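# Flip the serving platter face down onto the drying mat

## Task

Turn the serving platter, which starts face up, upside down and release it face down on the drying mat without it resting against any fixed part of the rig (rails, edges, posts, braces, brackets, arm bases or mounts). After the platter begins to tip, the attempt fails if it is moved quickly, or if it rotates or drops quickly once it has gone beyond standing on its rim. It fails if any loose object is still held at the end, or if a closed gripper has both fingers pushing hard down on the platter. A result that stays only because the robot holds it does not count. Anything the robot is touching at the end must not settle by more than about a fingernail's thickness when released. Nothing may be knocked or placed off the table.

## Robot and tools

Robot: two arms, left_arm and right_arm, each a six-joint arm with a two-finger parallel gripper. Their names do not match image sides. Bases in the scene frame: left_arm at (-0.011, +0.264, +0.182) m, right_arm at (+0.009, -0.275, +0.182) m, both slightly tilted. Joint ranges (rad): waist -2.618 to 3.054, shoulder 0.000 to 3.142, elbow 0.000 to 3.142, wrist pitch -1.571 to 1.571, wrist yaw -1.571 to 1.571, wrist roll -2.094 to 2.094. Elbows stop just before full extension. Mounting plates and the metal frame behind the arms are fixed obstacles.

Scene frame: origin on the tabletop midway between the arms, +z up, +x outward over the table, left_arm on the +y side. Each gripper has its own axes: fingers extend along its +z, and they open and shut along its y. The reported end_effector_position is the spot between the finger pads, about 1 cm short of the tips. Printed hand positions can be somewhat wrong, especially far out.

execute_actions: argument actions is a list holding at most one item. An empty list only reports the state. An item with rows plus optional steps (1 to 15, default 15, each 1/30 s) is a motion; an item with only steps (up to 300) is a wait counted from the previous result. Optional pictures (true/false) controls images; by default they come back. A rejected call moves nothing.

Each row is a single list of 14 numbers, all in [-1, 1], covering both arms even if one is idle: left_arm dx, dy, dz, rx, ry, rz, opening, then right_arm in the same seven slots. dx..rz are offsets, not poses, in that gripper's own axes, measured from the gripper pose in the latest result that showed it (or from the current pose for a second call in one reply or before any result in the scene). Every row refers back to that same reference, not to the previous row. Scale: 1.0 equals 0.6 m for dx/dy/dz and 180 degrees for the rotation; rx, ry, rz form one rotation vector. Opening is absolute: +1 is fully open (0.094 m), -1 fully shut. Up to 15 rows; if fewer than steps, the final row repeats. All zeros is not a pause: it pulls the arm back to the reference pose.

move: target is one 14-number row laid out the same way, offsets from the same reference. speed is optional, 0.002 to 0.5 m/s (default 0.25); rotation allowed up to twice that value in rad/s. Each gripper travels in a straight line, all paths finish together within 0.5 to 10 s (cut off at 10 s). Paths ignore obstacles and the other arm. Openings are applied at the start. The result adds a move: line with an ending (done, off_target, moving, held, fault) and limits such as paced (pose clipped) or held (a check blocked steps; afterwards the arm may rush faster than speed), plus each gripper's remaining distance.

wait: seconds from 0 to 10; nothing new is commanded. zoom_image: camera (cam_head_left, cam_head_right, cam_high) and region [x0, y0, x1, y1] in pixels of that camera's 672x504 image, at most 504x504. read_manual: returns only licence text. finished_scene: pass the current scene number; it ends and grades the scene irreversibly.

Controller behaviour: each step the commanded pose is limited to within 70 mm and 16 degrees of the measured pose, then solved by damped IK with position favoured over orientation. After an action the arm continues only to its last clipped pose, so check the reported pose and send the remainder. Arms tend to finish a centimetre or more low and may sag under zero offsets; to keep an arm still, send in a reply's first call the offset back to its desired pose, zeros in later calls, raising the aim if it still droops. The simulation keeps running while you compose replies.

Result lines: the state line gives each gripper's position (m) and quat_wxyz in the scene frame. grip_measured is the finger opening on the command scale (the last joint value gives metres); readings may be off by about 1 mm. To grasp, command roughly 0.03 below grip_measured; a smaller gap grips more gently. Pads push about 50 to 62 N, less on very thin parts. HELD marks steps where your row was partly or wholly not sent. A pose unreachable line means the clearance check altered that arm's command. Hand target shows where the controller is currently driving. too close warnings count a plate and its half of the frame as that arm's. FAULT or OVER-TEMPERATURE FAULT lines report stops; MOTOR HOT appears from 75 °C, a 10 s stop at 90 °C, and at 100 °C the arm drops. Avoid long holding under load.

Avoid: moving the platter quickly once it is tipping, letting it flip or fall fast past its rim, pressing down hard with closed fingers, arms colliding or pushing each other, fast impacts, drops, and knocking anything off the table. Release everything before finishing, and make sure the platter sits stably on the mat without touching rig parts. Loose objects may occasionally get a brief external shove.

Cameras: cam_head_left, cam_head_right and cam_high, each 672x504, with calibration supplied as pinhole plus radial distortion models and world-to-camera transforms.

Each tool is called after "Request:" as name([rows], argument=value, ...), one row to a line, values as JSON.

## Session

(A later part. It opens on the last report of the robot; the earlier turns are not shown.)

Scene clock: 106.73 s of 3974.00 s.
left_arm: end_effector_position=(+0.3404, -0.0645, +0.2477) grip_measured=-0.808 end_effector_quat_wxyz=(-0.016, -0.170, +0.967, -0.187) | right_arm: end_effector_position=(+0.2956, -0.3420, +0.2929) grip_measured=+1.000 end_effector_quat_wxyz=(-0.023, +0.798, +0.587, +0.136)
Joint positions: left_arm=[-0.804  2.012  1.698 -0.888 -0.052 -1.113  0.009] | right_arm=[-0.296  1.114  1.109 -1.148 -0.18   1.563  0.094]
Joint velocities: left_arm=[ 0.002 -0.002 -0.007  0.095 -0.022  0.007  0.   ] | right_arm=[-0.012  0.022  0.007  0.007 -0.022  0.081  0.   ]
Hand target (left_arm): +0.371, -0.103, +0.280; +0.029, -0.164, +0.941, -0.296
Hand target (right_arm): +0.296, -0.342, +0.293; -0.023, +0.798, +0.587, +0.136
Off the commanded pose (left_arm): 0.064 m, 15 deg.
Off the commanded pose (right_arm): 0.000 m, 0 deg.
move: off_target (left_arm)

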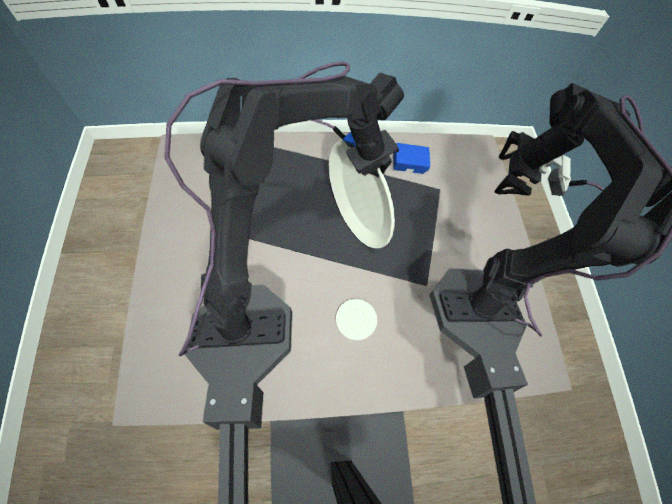

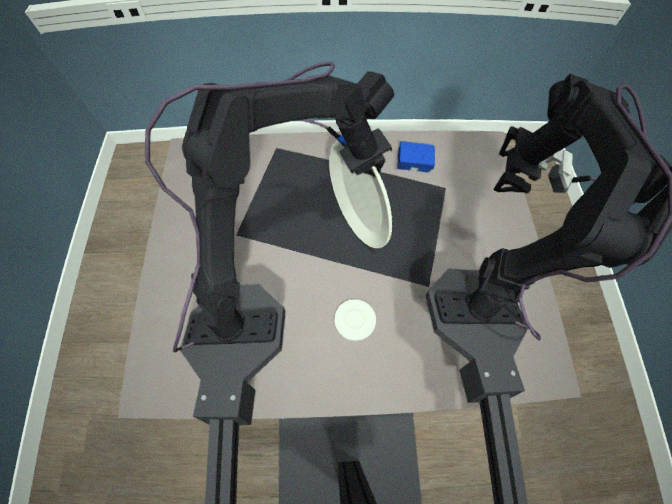

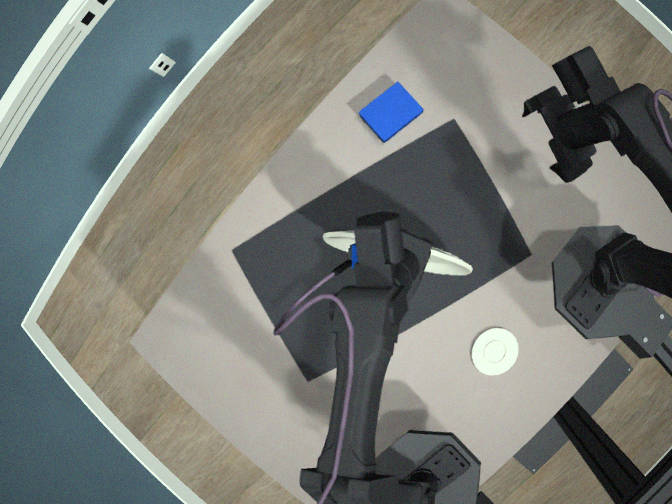

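Request:
move(target=[0,-0.12,-0.02,0.2,0,0,-1,0,0,0,0,0,0,1], speed=0.04)

Request:
move(target=[0,-0.12,0,0.2,0,0,-1,0,0,0,0,0,0,1], speed=0.04)

Scene clock: 119.50 s of 3974.00 s.
left_arm: end_effector_position=(+0.3786, -0.1187, +0.2965) grip_measured=-0.996 end_effector_quat_wxyz=(+0.057, -0.173, +0.857, -0.482) | right_arm: end_effector_position=(+0.2956, -0.3420, +0.2929) grip_measured=+1.000 end_effector_quat_wxyz=(-0.023, +0.798, +0.587, +0.136)
Joint positions: left_arm=[-0.753  1.855  1.301 -0.05   0.233 -1.132  0.   ] | right_arm=[-0.296  1.114  1.109 -1.148 -0.18   1.563  0.094]
Joint velocities: left_arm=[ 0.002  0.002 -0.012 -0.051  0.007 -0.007  0.   ] | right_arm=[-0.007 -0.007 -0.022  0.037 -0.051 -0.051  0.   ]
Hand target (left_arm): +0.365, -0.123, +0.284; +0.039, -0.167, +0.862, -0.477
Hand target (right_arm): +0.296, -0.342, +0.293; -0.023, +0.798, +0.587, +0.136
Off the commanded pose (left_arm): 0.019 m, 3 deg.
Off the commanded pose (right_arm): 0.000 m, 0 deg.
After step 90, 1.53 s passed at rest.
move: off_target (left_arm)

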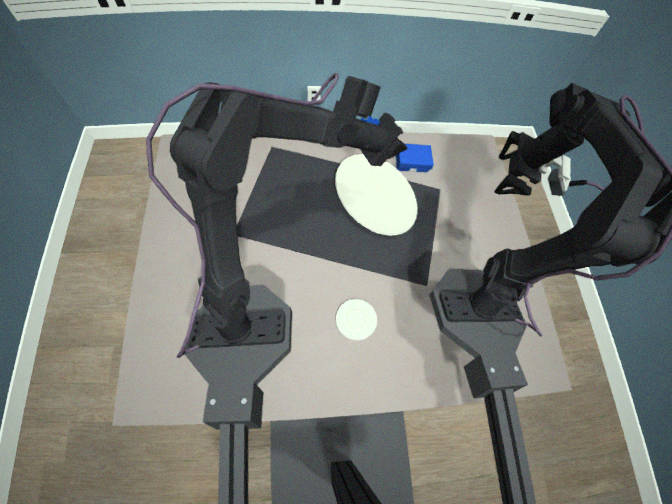

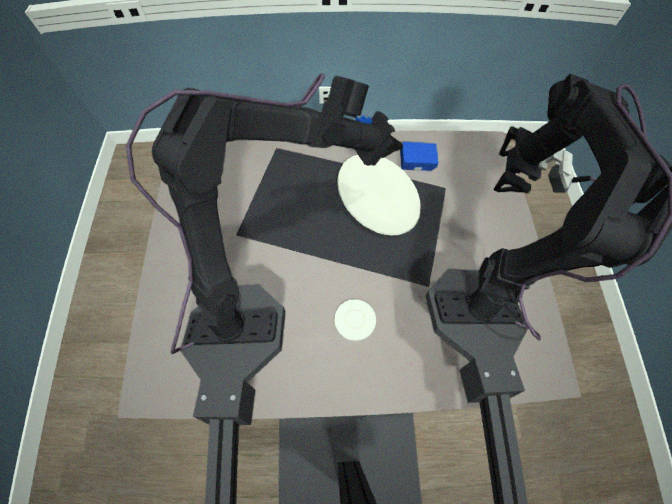

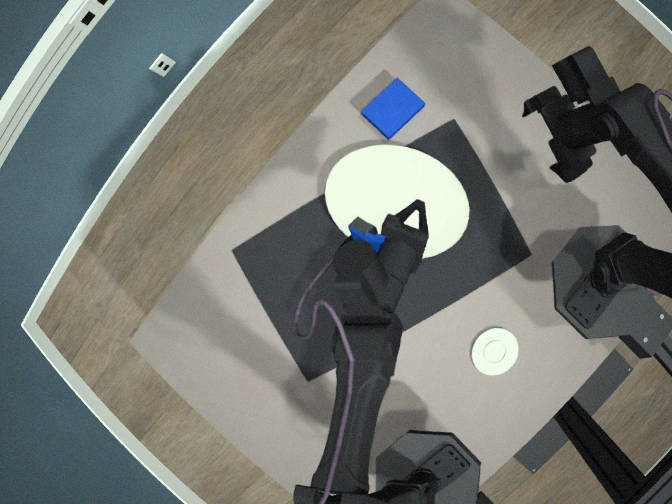

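Scene clock: 127.60 s of 3974.00 s.
left_arm: end_effector_position=(+0.3988, -0.1547, +0.3634) grip_measured=-0.996 end_effector_quat_wxyz=(+0.115, -0.149, +0.666, -0.722) | right_arm: end_effector_position=(+0.2956, -0.3420, +0.2929) grip_measured=+1.000 end_effector_quat_wxyz=(-0.023, +0.798, +0.587, +0.136)
Joint positions: left_arm=[-0.746  2.003  1.146  0.888  0.438 -1.343  0.   ] | right_arm=[-0.296  1.114  1.109 -1.148 -0.18   1.563  0.094]
Joint velocities: left_arm=[-0.022  0.002 -0.022  0.007  0.081  0.051 -0.   ] | right_arm=[-0.022  0.012 -0.012 -0.037 -0.11  -0.022  0.   ]
Hand target (left_arm): +0.397, -0.154, +0.358; +0.109, -0.147, +0.666, -0.723
Hand target (right_arm): +0.296, -0.342, +0.293; -0.023, +0.798, +0.587, +0.136
Off the commanded pose (left_arm): 0.007 m, 1 deg.
Off the commanded pose (right_arm): 0.000 m, 0 deg.
move: done

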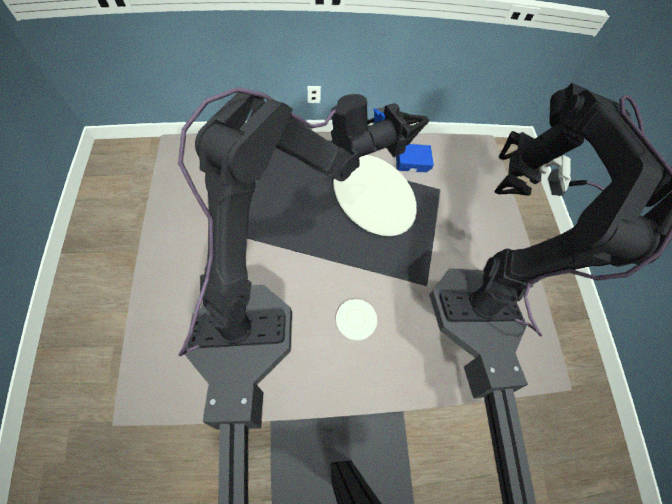

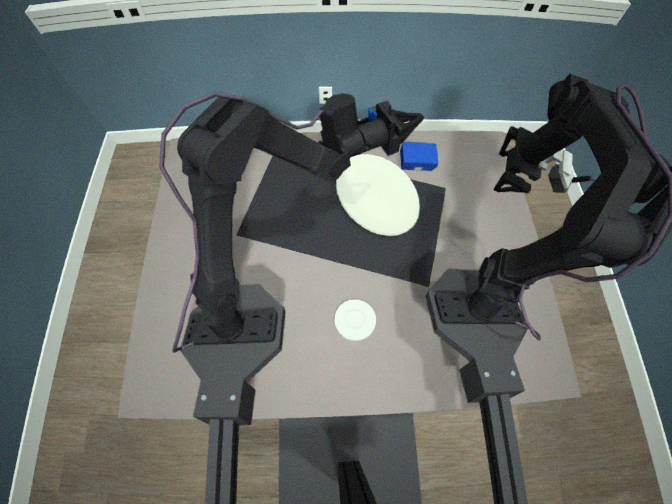

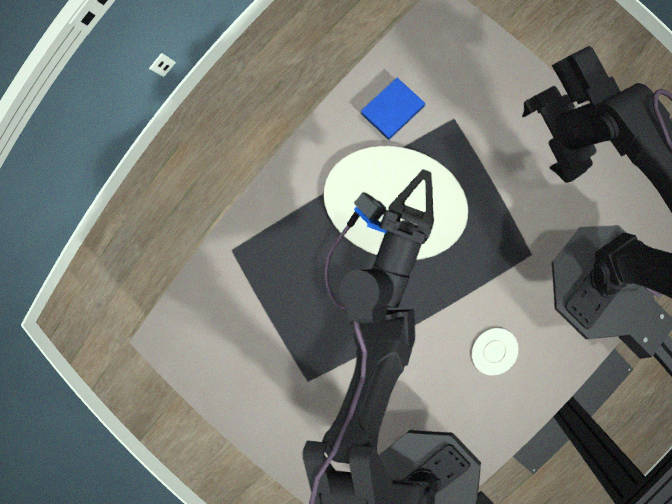

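Request:
move(target=[0.1,0.1,-0.25,-0.4,0,0,0,0,0,0,0,0,0,1])

Request:
move(target=[0,0,0,0,0,0.5,0,0,0,0,0,0,0,1], speed=0.5)

Request:
move(target=[0,0,0,0,0,0.45,0,0,0,0,0,0,0,1], speed=0.5)

Scene clock: 142.20 s of 3974.00 s.
left_arm: end_effector_position=(+0.2852, -0.0368, +0.2909) grip_measured=-0.002 end_effector_quat_wxyz=(+0.000, -0.189, +0.962, -0.195) | right_arm: end_effector_position=(+0.2956, -0.3420, +0.2929) grip_measured=+1.000 end_effector_quat_wxyz=(-0.023, +0.798, +0.587, +0.136)
Joint positions: left_arm=[-0.911  1.747  1.457 -0.886 -0.117 -1.24   0.047] | right_arm=[-0.296  1.114  1.109 -1.148 -0.18   1.563  0.094]
Joint velocities: left_arm=[ 0.007  0.007 -0.007 -0.007  0.022 -0.022  0.   ] | right_arm=[ 0.007  0.012 -0.017  0.066  0.007 -0.081  0.   ]
Hand target (left_arm): +0.284, -0.041, +0.296; +0.004, -0.186, +0.963, -0.194
Hand target (right_arm): +0.296, -0.342, +0.293; -0.023, +0.798, +0.587, +0.136
Off the commanded pose (left_arm): 0.008 m, 1 deg.
Off the commanded pose (right_arm): 0.000 m, 0 deg.
After step 90, 8.47 s passed at rest.
move: done

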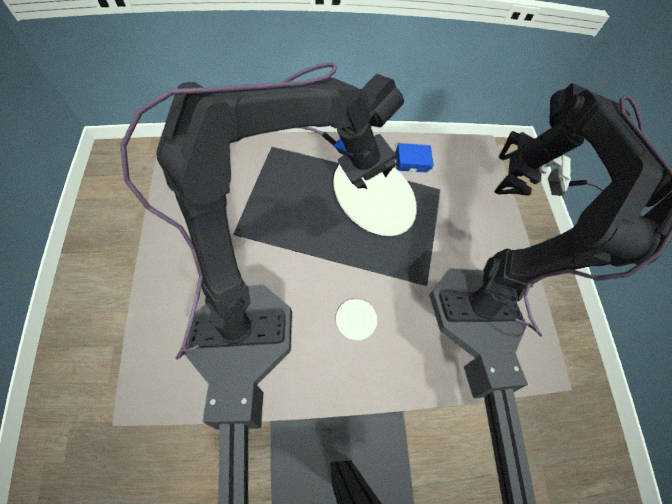

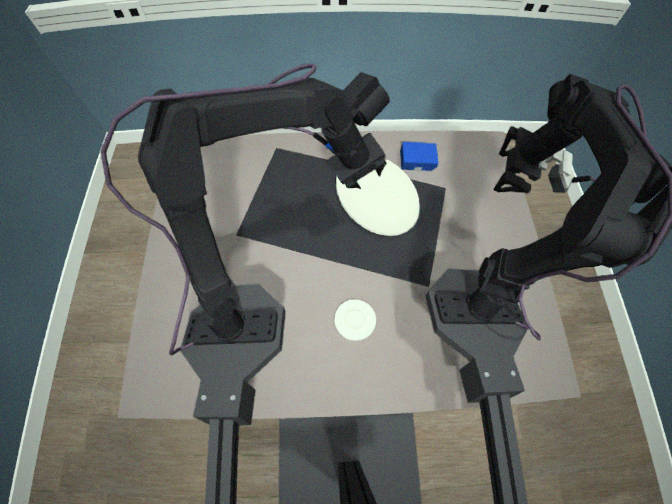

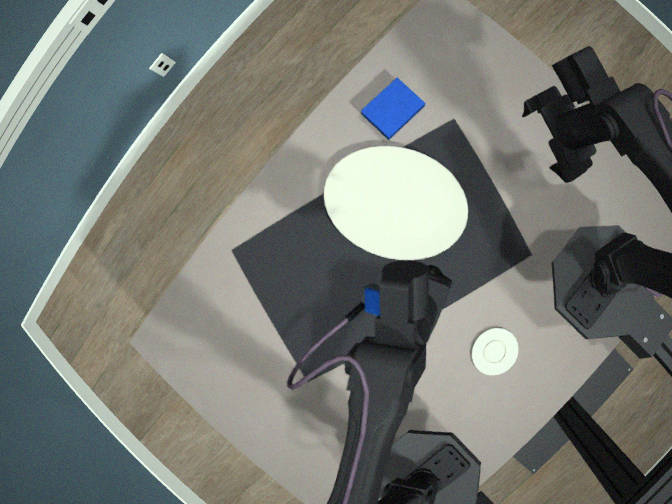

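Scene clock: 144.53 s of 3974.00 s.
left_arm: end_effector_position=(+0.2852, -0.0368, +0.2909) grip_measured=-0.002 end_effector_quat_wxyz=(+0.137, +0.542, +0.817, -0.139) | right_arm: end_effector_position=(+0.2956, -0.3420, +0.2929) grip_measured=+1.000 end_effector_quat_wxyz=(-0.023, +0.798, +0.587, +0.136)
Joint positions: left_arm=[-0.911  1.747  1.457 -0.886 -0.117  0.318  0.047] | right_arm=[-0.296  1.114  1.109 -1.148 -0.18   1.563  0.094]
Joint velocities: left_arm=[-0.007  0.012  0.012  0.007 -0.022  0.081 -0.   ] | right_arm=[ 0.002 -0.002 -0.007  0.022  0.022 -0.007  0.   ]
Hand target (left_arm): +0.285, -0.037, +0.291; +0.138, +0.547, +0.814, -0.138
Hand target (right_arm): +0.296, -0.342, +0.293; -0.023, +0.798, +0.587, +0.136
Off the commanded pose (left_arm): 0.000 m, 1 deg.
Off the commanded pose (right_arm): 0.000 m, 0 deg.
move: done

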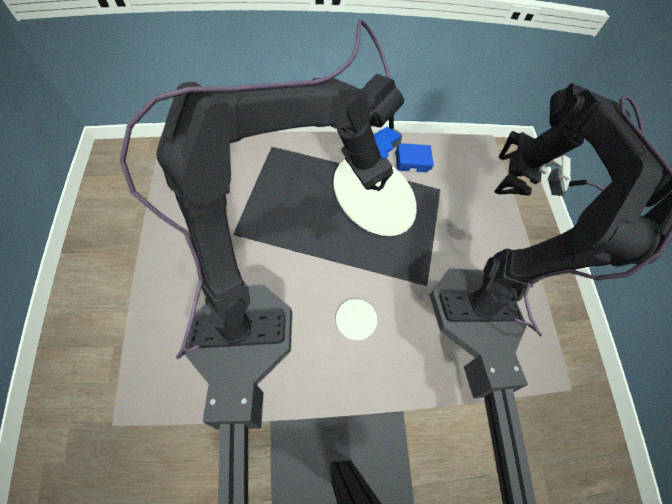

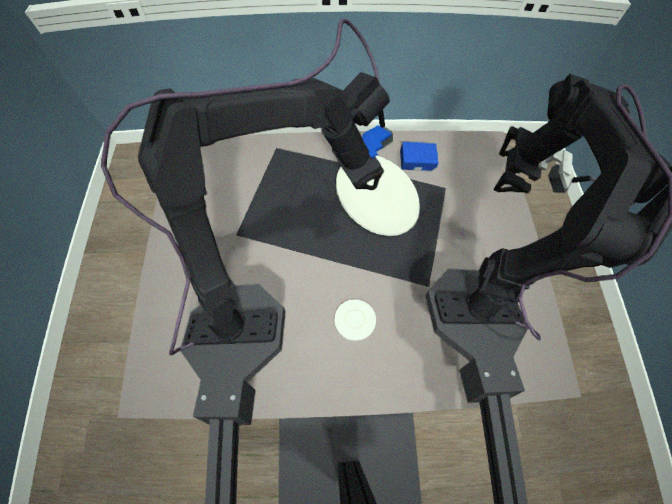

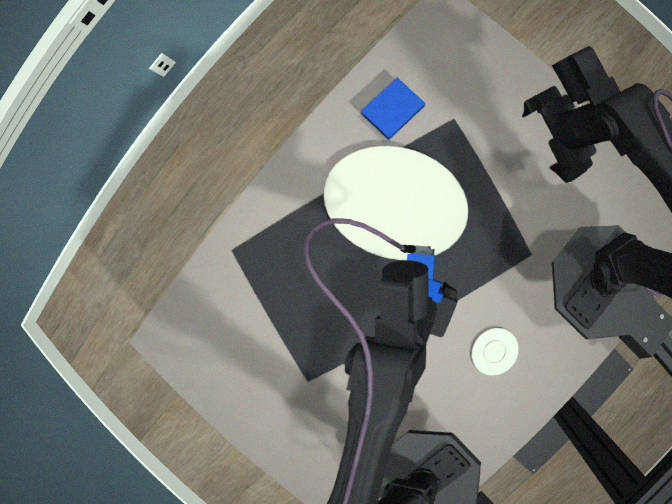

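Scene clock: 146.70 s of 3974.00 s.
left_arm: end_effector_position=(+0.2860, -0.0362, +0.2907) grip_measured=-0.002 end_effector_quat_wxyz=(+0.193, +0.942, +0.275, -0.015) | right_arm: end_effector_position=(+0.2956, -0.3420, +0.2929) grip_measured=+1.000 end_effector_quat_wxyz=(-0.023, +0.798, +0.587, +0.136)
Joint positions: left_arm=[-0.911  1.747  1.457 -0.886 -0.122  1.722  0.047] | right_arm=[-0.296  1.114  1.109 -1.148 -0.18   1.563  0.094]
Joint velocities: left_arm=[ 0.012 -0.002 -0.012  0.037 -0.022  0.007 -0.001] | right_arm=[ 0.007 -0.012  0.002  0.051 -0.037  0.007  0.   ]
Hand target (left_arm): +0.285, -0.037, +0.291; +0.194, +0.943, +0.270, -0.016
Hand target (right_arm): +0.296, -0.342, +0.293; -0.023, +0.798, +0.587, +0.136
Off the commanded pose (left_arm): 0.001 m, 1 deg.
Off the commanded pose (right_arm): 0.000 m, 0 deg.
move: done

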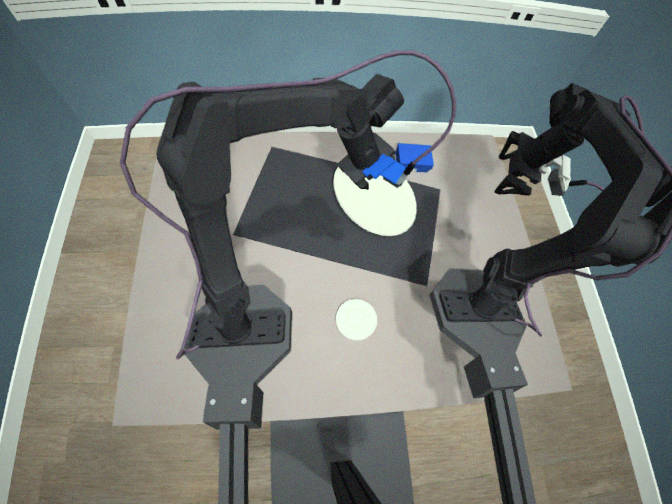

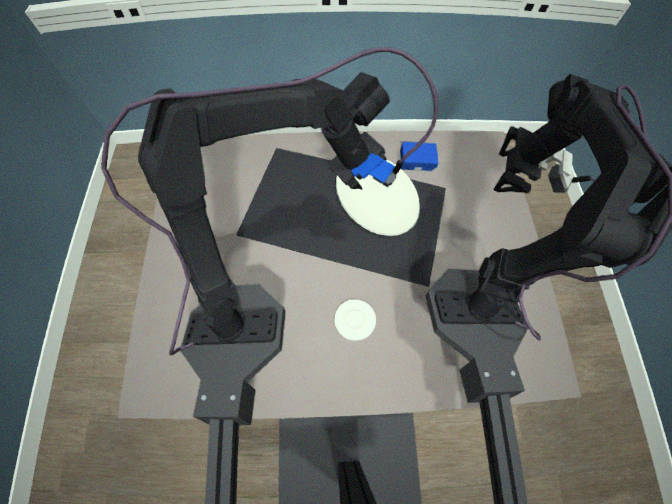

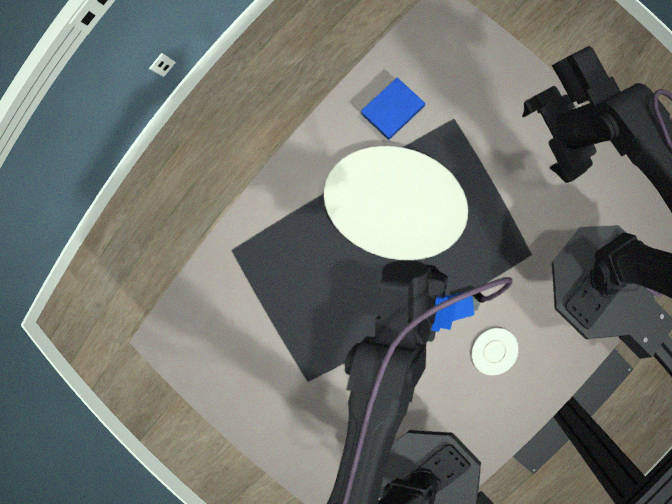

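Request:
move(target=[0.112,-0.205,0.345,-0.212,0.075,0.003,0,0,0,0,0,0,0,1], speed=0.15)

Request:
zoom_image(camera="cam_high", region=[320,180,520,360])

Scene clock: 161.70 s of 3974.00 s.
left_arm: end_effector_position=(+0.2937, +0.0143, +0.0488) grip_measured=-0.001 end_effector_quat_wxyz=(+0.450, +0.826, +0.285, +0.187) | right_arm: end_effector_position=(+0.2956, -0.3420, +0.2929) grip_measured=+1.000 end_effector_quat_wxyz=(-0.023, +0.798, +0.587, +0.136)
Joint positions: left_arm=[-0.546  2.505  0.509  1.532  0.102  2.016  0.047] | right_arm=[-0.296  1.114  1.109 -1.148 -0.18   1.563  0.094]
Joint velocities: left_arm=[-0.007  0.012 -0.027  0.007 -0.051 -0.037 -0.   ] | right_arm=[ 0.007 -0.007  0.007 -0.081 -0.007  0.007  0.   ]
Hand target (left_arm): +0.297, +0.012, +0.046; +0.456, +0.823, +0.281, +0.186
Hand target (right_arm): +0.296, -0.342, +0.293; -0.023, +0.798, +0.587, +0.136
Off the commanded pose (left_arm): 0.003 m, 1 deg.
Off the commanded pose (right_arm): 0.000 m, 0 deg.
After step 90, 8.87 s passed at rest.
move: done

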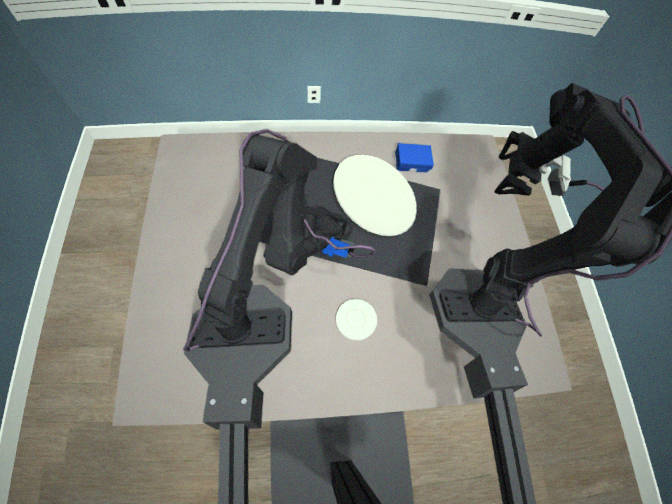

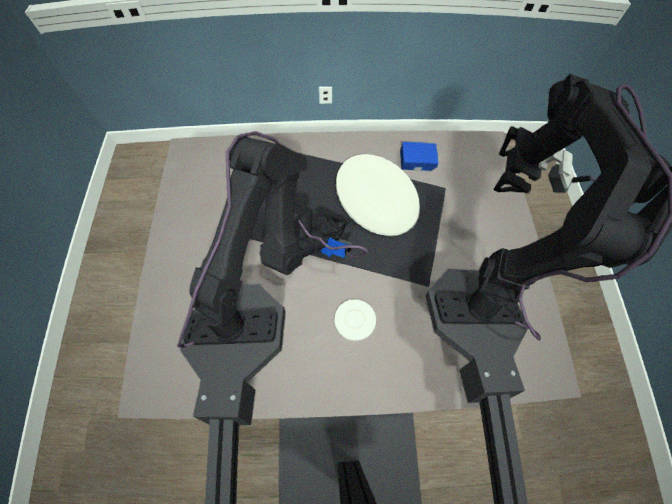

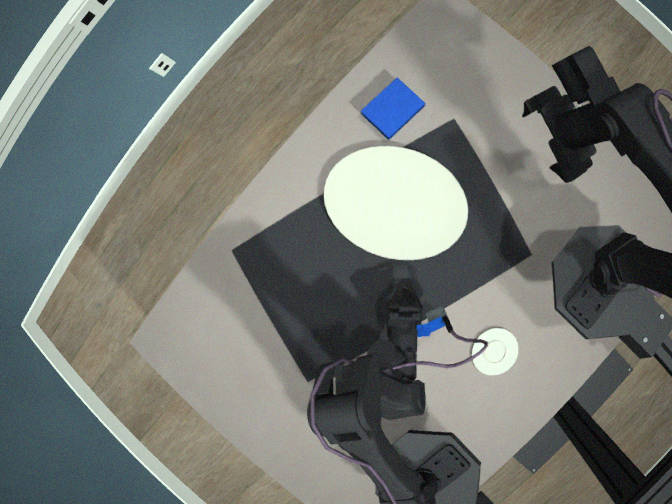

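Region (320, 180, 520, 360) of cam_high's 672x504 image, scaled by 2.520, with more detail than that image has; it fills the top 454 rows of this view, and the rest is white.

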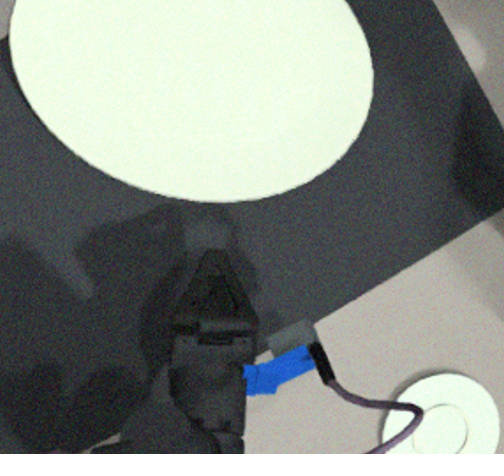

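Request:
move(target=[0,0.03,0.135,0,0,0,0,0,0,0,0,0,0,1], speed=0.04)

Request:
move(target=[0,0.006,0.03,0,0,0,-0.4,0,0,0,0,0,0,1], speed=0.03)

Request:
move(target=[0,0,0,0,0,0,-1,0,0,0,0,0,0,1])

Request:
move(target=[0,0.2,-0.1,0,0,0,-1,0,0,0,0,0,0,1], speed=0.05)

Request:
move(target=[-0.048,0.25,-0.11,0.265,0,0,-1,0,0,0,0,0,0,1], speed=0.03)

Scene clock: 173.07 s of 3974.00 s.
left_arm: end_effector_position=(+0.3528, -0.0386, +0.0350) grip_measured=-0.001 end_effector_quat_wxyz=(+0.462, +0.816, +0.281, +0.204) | right_arm: end_effector_position=(+0.2956, -0.3420, +0.2929) grip_measured=+1.000 end_effector_quat_wxyz=(-0.023, +0.798, +0.587, +0.136)
Joint positions: left_arm=[-0.579  2.561  0.829  1.313  0.067  2.009  0.047] | right_arm=[-0.296  1.114  1.109 -1.148 -0.18   1.563  0.094]
Joint velocities: left_arm=[-0.007  0.012  0.007  0.007  0.037 -0.037 -0.   ] | right_arm=[-0.007  0.002  0.002  0.081  0.022  0.022  0.   ]
Hand target (left_arm): +0.345, -0.044, +0.023; +0.450, +0.826, +0.284, +0.187
Hand target (right_arm): +0.296, -0.342, +0.293; -0.023, +0.798, +0.587, +0.136
Off the commanded pose (left_arm): 0.017 m, 3 deg.
Off the commanded pose (right_arm): 0.000 m, 0 deg.
After step 90, 6.03 s passed at rest.
move: off_target (left_arm)

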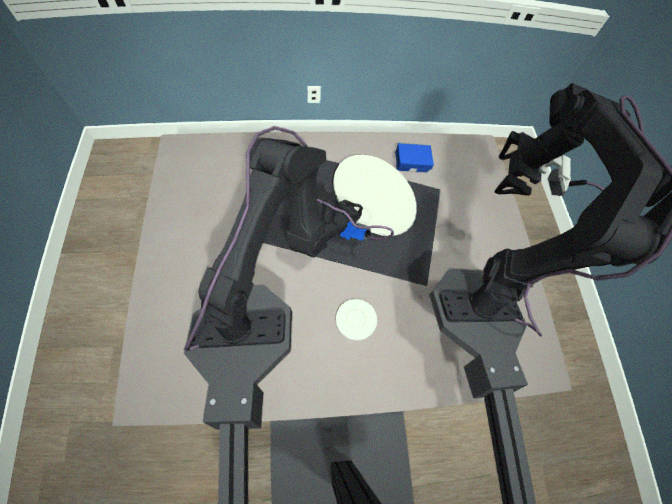

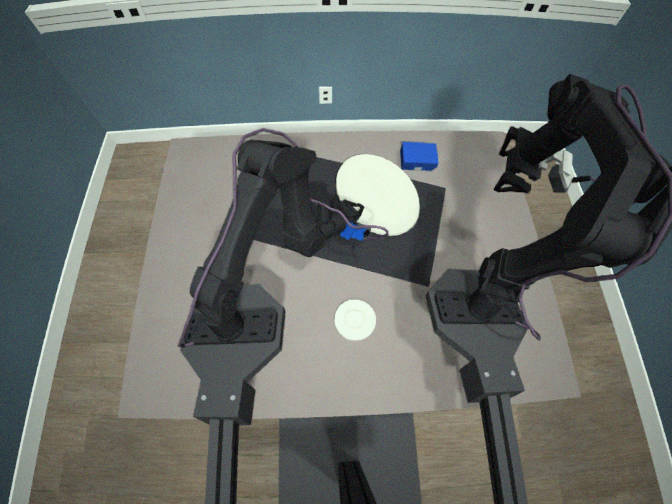

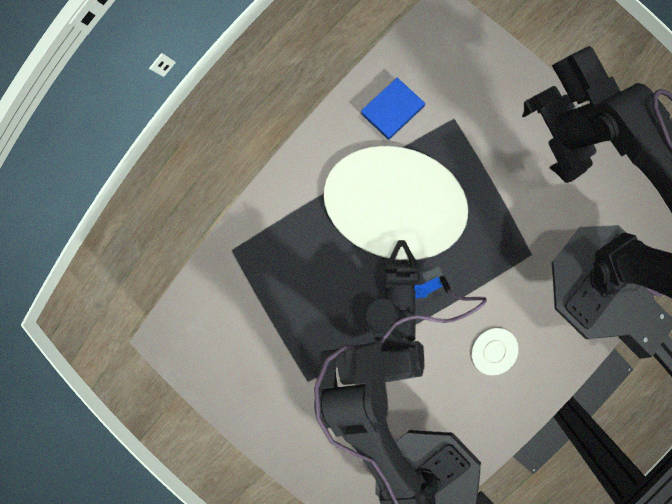

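Scene clock: 173.90 s of 3974.00 s.
left_arm: end_effector_position=(+0.3591, -0.0428, +0.0276) grip_measured=-0.398 end_effector_quat_wxyz=(+0.453, +0.820, +0.285, +0.202) | right_arm: end_effector_position=(+0.2956, -0.3420, +0.2929) grip_measured=+1.000 end_effector_quat_wxyz=(-0.023, +0.798, +0.587, +0.136)
Joint positions: left_arm=[-0.579  2.574  0.875  1.264  0.056  2.009  0.028] | right_arm=[-0.296  1.114  1.109 -1.148 -0.18   1.563  0.094]
Joint velocities: left_arm=[-0.012 -0.002 -0.017 -0.007 -0.022  0.081 -0.001] | right_arm=[ 0.002 -0.007 -0.007  0.007  0.022 -0.022  0.   ]
Hand target (left_arm): +0.364, -0.051, +0.030; +0.462, +0.816, +0.281, +0.204
Hand target (right_arm): +0.296, -0.342, +0.293; -0.023, +0.798, +0.587, +0.136
Off the commanded pose (left_arm): 0.010 m, 1 deg.
Off the commanded pose (right_arm): 0.000 m, 0 deg.
move: done

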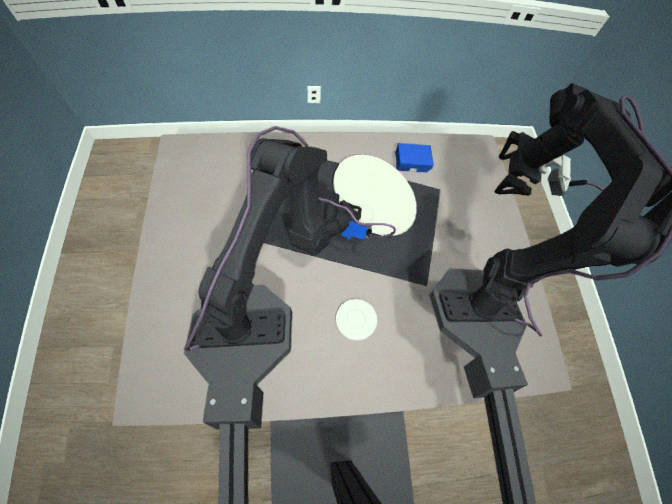

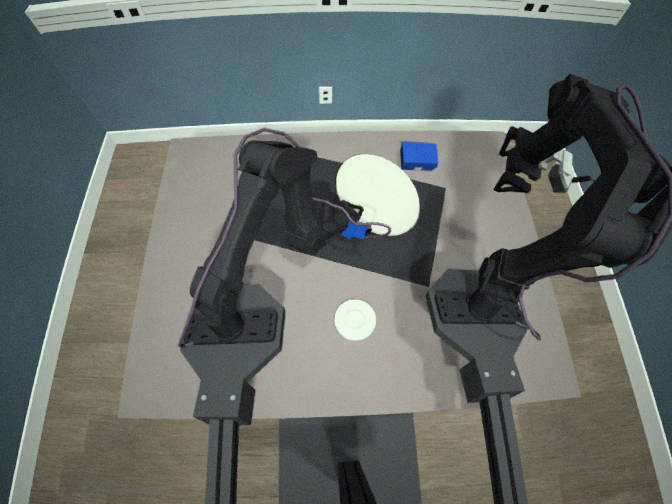

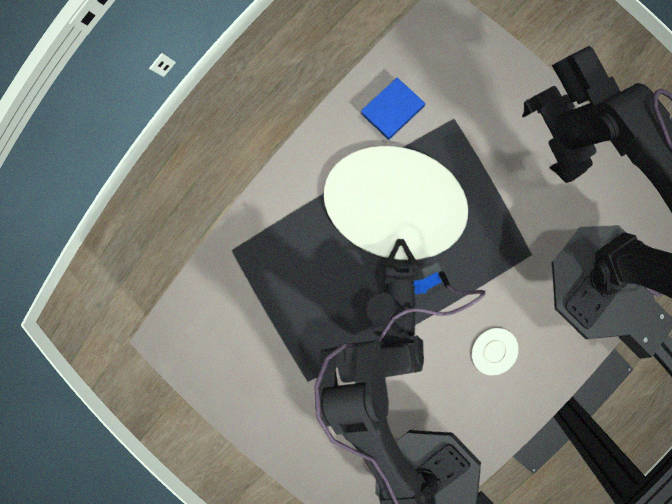

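Scene clock: 174.40 s of 3974.00 s.
left_arm: end_effector_position=(+0.3622, -0.0427, +0.0374) grip_measured=-0.841 end_effector_quat_wxyz=(+0.471, +0.808, +0.285, +0.210) | right_arm: end_effector_position=(+0.2956, -0.3420, +0.2929) grip_measured=+1.000 end_effector_quat_wxyz=(-0.023, +0.798, +0.587, +0.136)
Joint positions: left_arm=[-0.576  2.573  0.862  1.321  0.071  2.     0.007] | right_arm=[-0.296  1.114  1.109 -1.148 -0.18   1.563  0.094]
Joint velocities: left_arm=[ 0.002  0.002  0.002  0.066 -0.022 -0.037 -0.001] | right_arm=[-0.012  0.007  0.002 -0.037  0.022 -0.037  0.   ]
Hand target (left_arm): +0.359, -0.042, +0.028; +0.454, +0.820, +0.284, +0.203
Hand target (right_arm): +0.296, -0.342, +0.293; -0.023, +0.798, +0.587, +0.136
Off the commanded pose (left_arm): 0.010 m, 3 deg.
Off the commanded pose (right_arm): 0.000 m, 0 deg.
move: off_target (left_arm)

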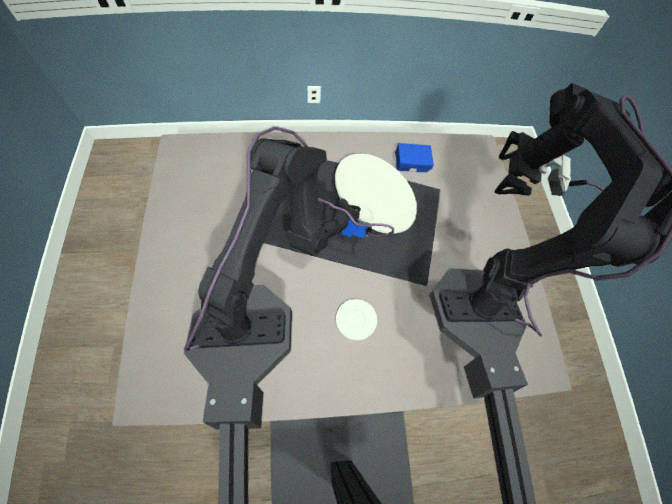

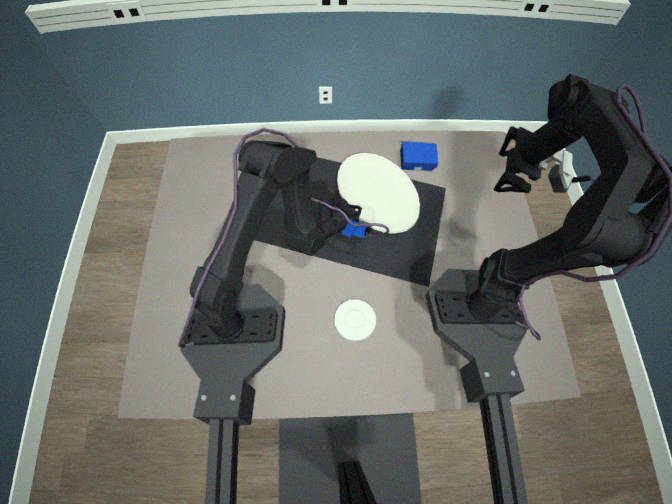

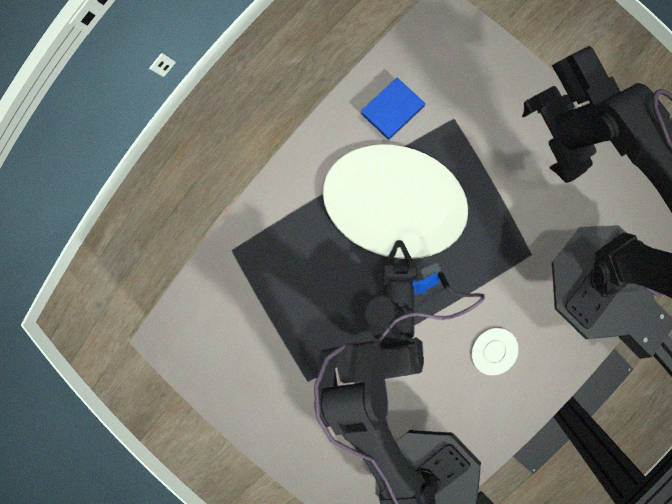

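Scene clock: 177.53 s of 3974.00 s.
left_arm: end_effector_position=(+0.3224, -0.0111, +0.1014) grip_measured=-0.851 end_effector_quat_wxyz=(+0.350, +0.872, +0.299, +0.163) | right_arm: end_effector_position=(+0.2956, -0.3420, +0.2929) grip_measured=+1.000 end_effector_quat_wxyz=(-0.023, +0.798, +0.587, +0.136)
Joint positions: left_arm=[-0.682  2.045  0.657  0.72  -0.118  1.959  0.007] | right_arm=[-0.296  1.114  1.109 -1.148 -0.18   1.563  0.094]
Joint velocities: left_arm=[-0.022 -0.012 -0.017 -0.022 -0.037 -0.007  0.001] | right_arm=[-0.022  0.022  0.032 -0.022  0.139 -0.081  0.   ]
Hand target (left_arm): +0.351, -0.044, +0.171; +0.462, +0.815, +0.284, +0.205
Hand target (right_arm): +0.296, -0.342, +0.293; -0.023, +0.798, +0.587, +0.136
Off the commanded pose (left_arm): 0.088 m, 17 deg; orientation clipped at the last step of the last action.
Off the commanded pose (right_arm): 0.000 m, 0 deg.
move: off_target (left_arm); limits=paced

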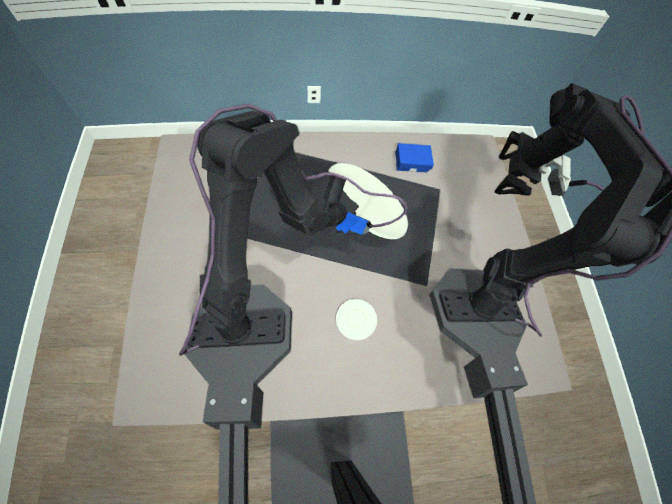

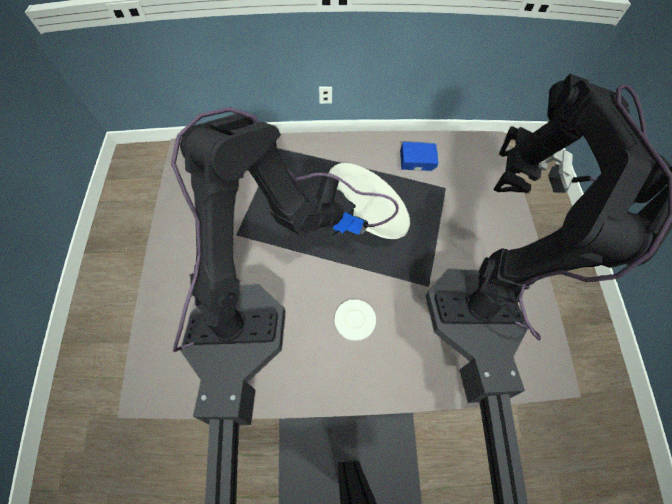

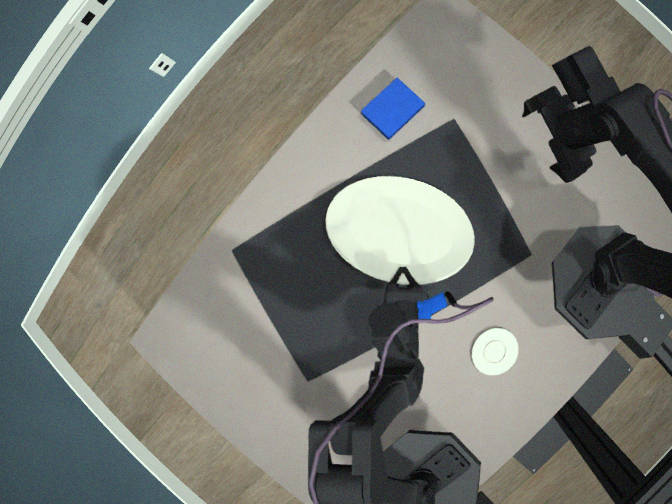

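Scene clock: 187.73 s of 3974.00 s.
left_arm: end_effector_position=(+0.3367, -0.0553, +0.1896) grip_measured=-0.851 end_effector_quat_wxyz=(+0.080, +0.932, +0.346, +0.071) | right_arm: end_effector_position=(+0.2956, -0.3420, +0.2929) grip_measured=+1.000 end_effector_quat_wxyz=(-0.023, +0.798, +0.587, +0.136)
Joint positions: left_arm=[-0.882  2.127  1.634 -0.815 -0.379  1.604  0.007] | right_arm=[-0.296  1.114  1.109 -1.148 -0.18   1.563  0.094]
Joint velocities: left_arm=[-0.012  0.002  0.012 -0.066 -0.007  0.051  0.001] | right_arm=[-0.007  0.012 -0.002 -0.007  0.037 -0.022  0.   ]
Hand target (left_arm): +0.327, -0.059, +0.211; +0.079, +0.937, +0.333, +0.067
Hand target (right_arm): +0.296, -0.342, +0.293; -0.023, +0.798, +0.587, +0.136
Off the commanded pose (left_arm): 0.068 m, 14 deg.
Off the commanded pose (right_arm): 0.000 m, 0 deg.
move: off_target (left_arm; path cut at 10 s)

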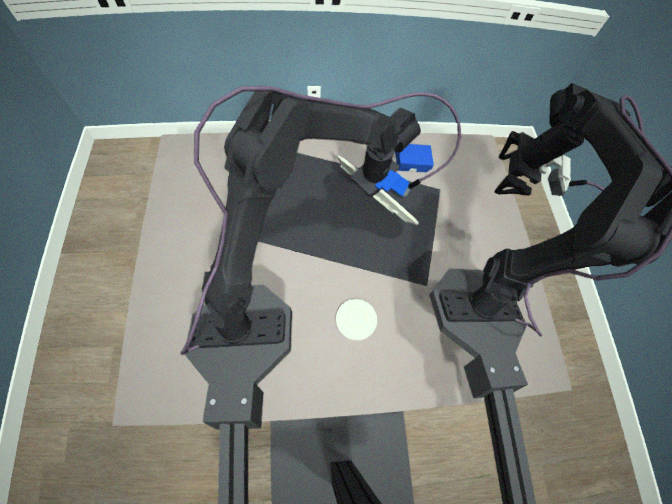

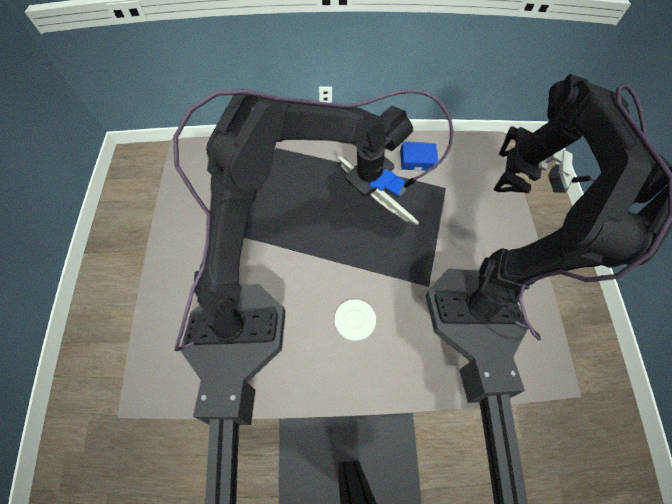

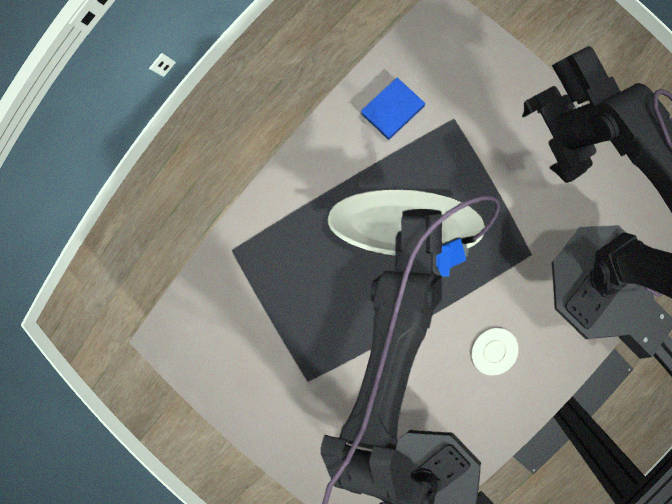

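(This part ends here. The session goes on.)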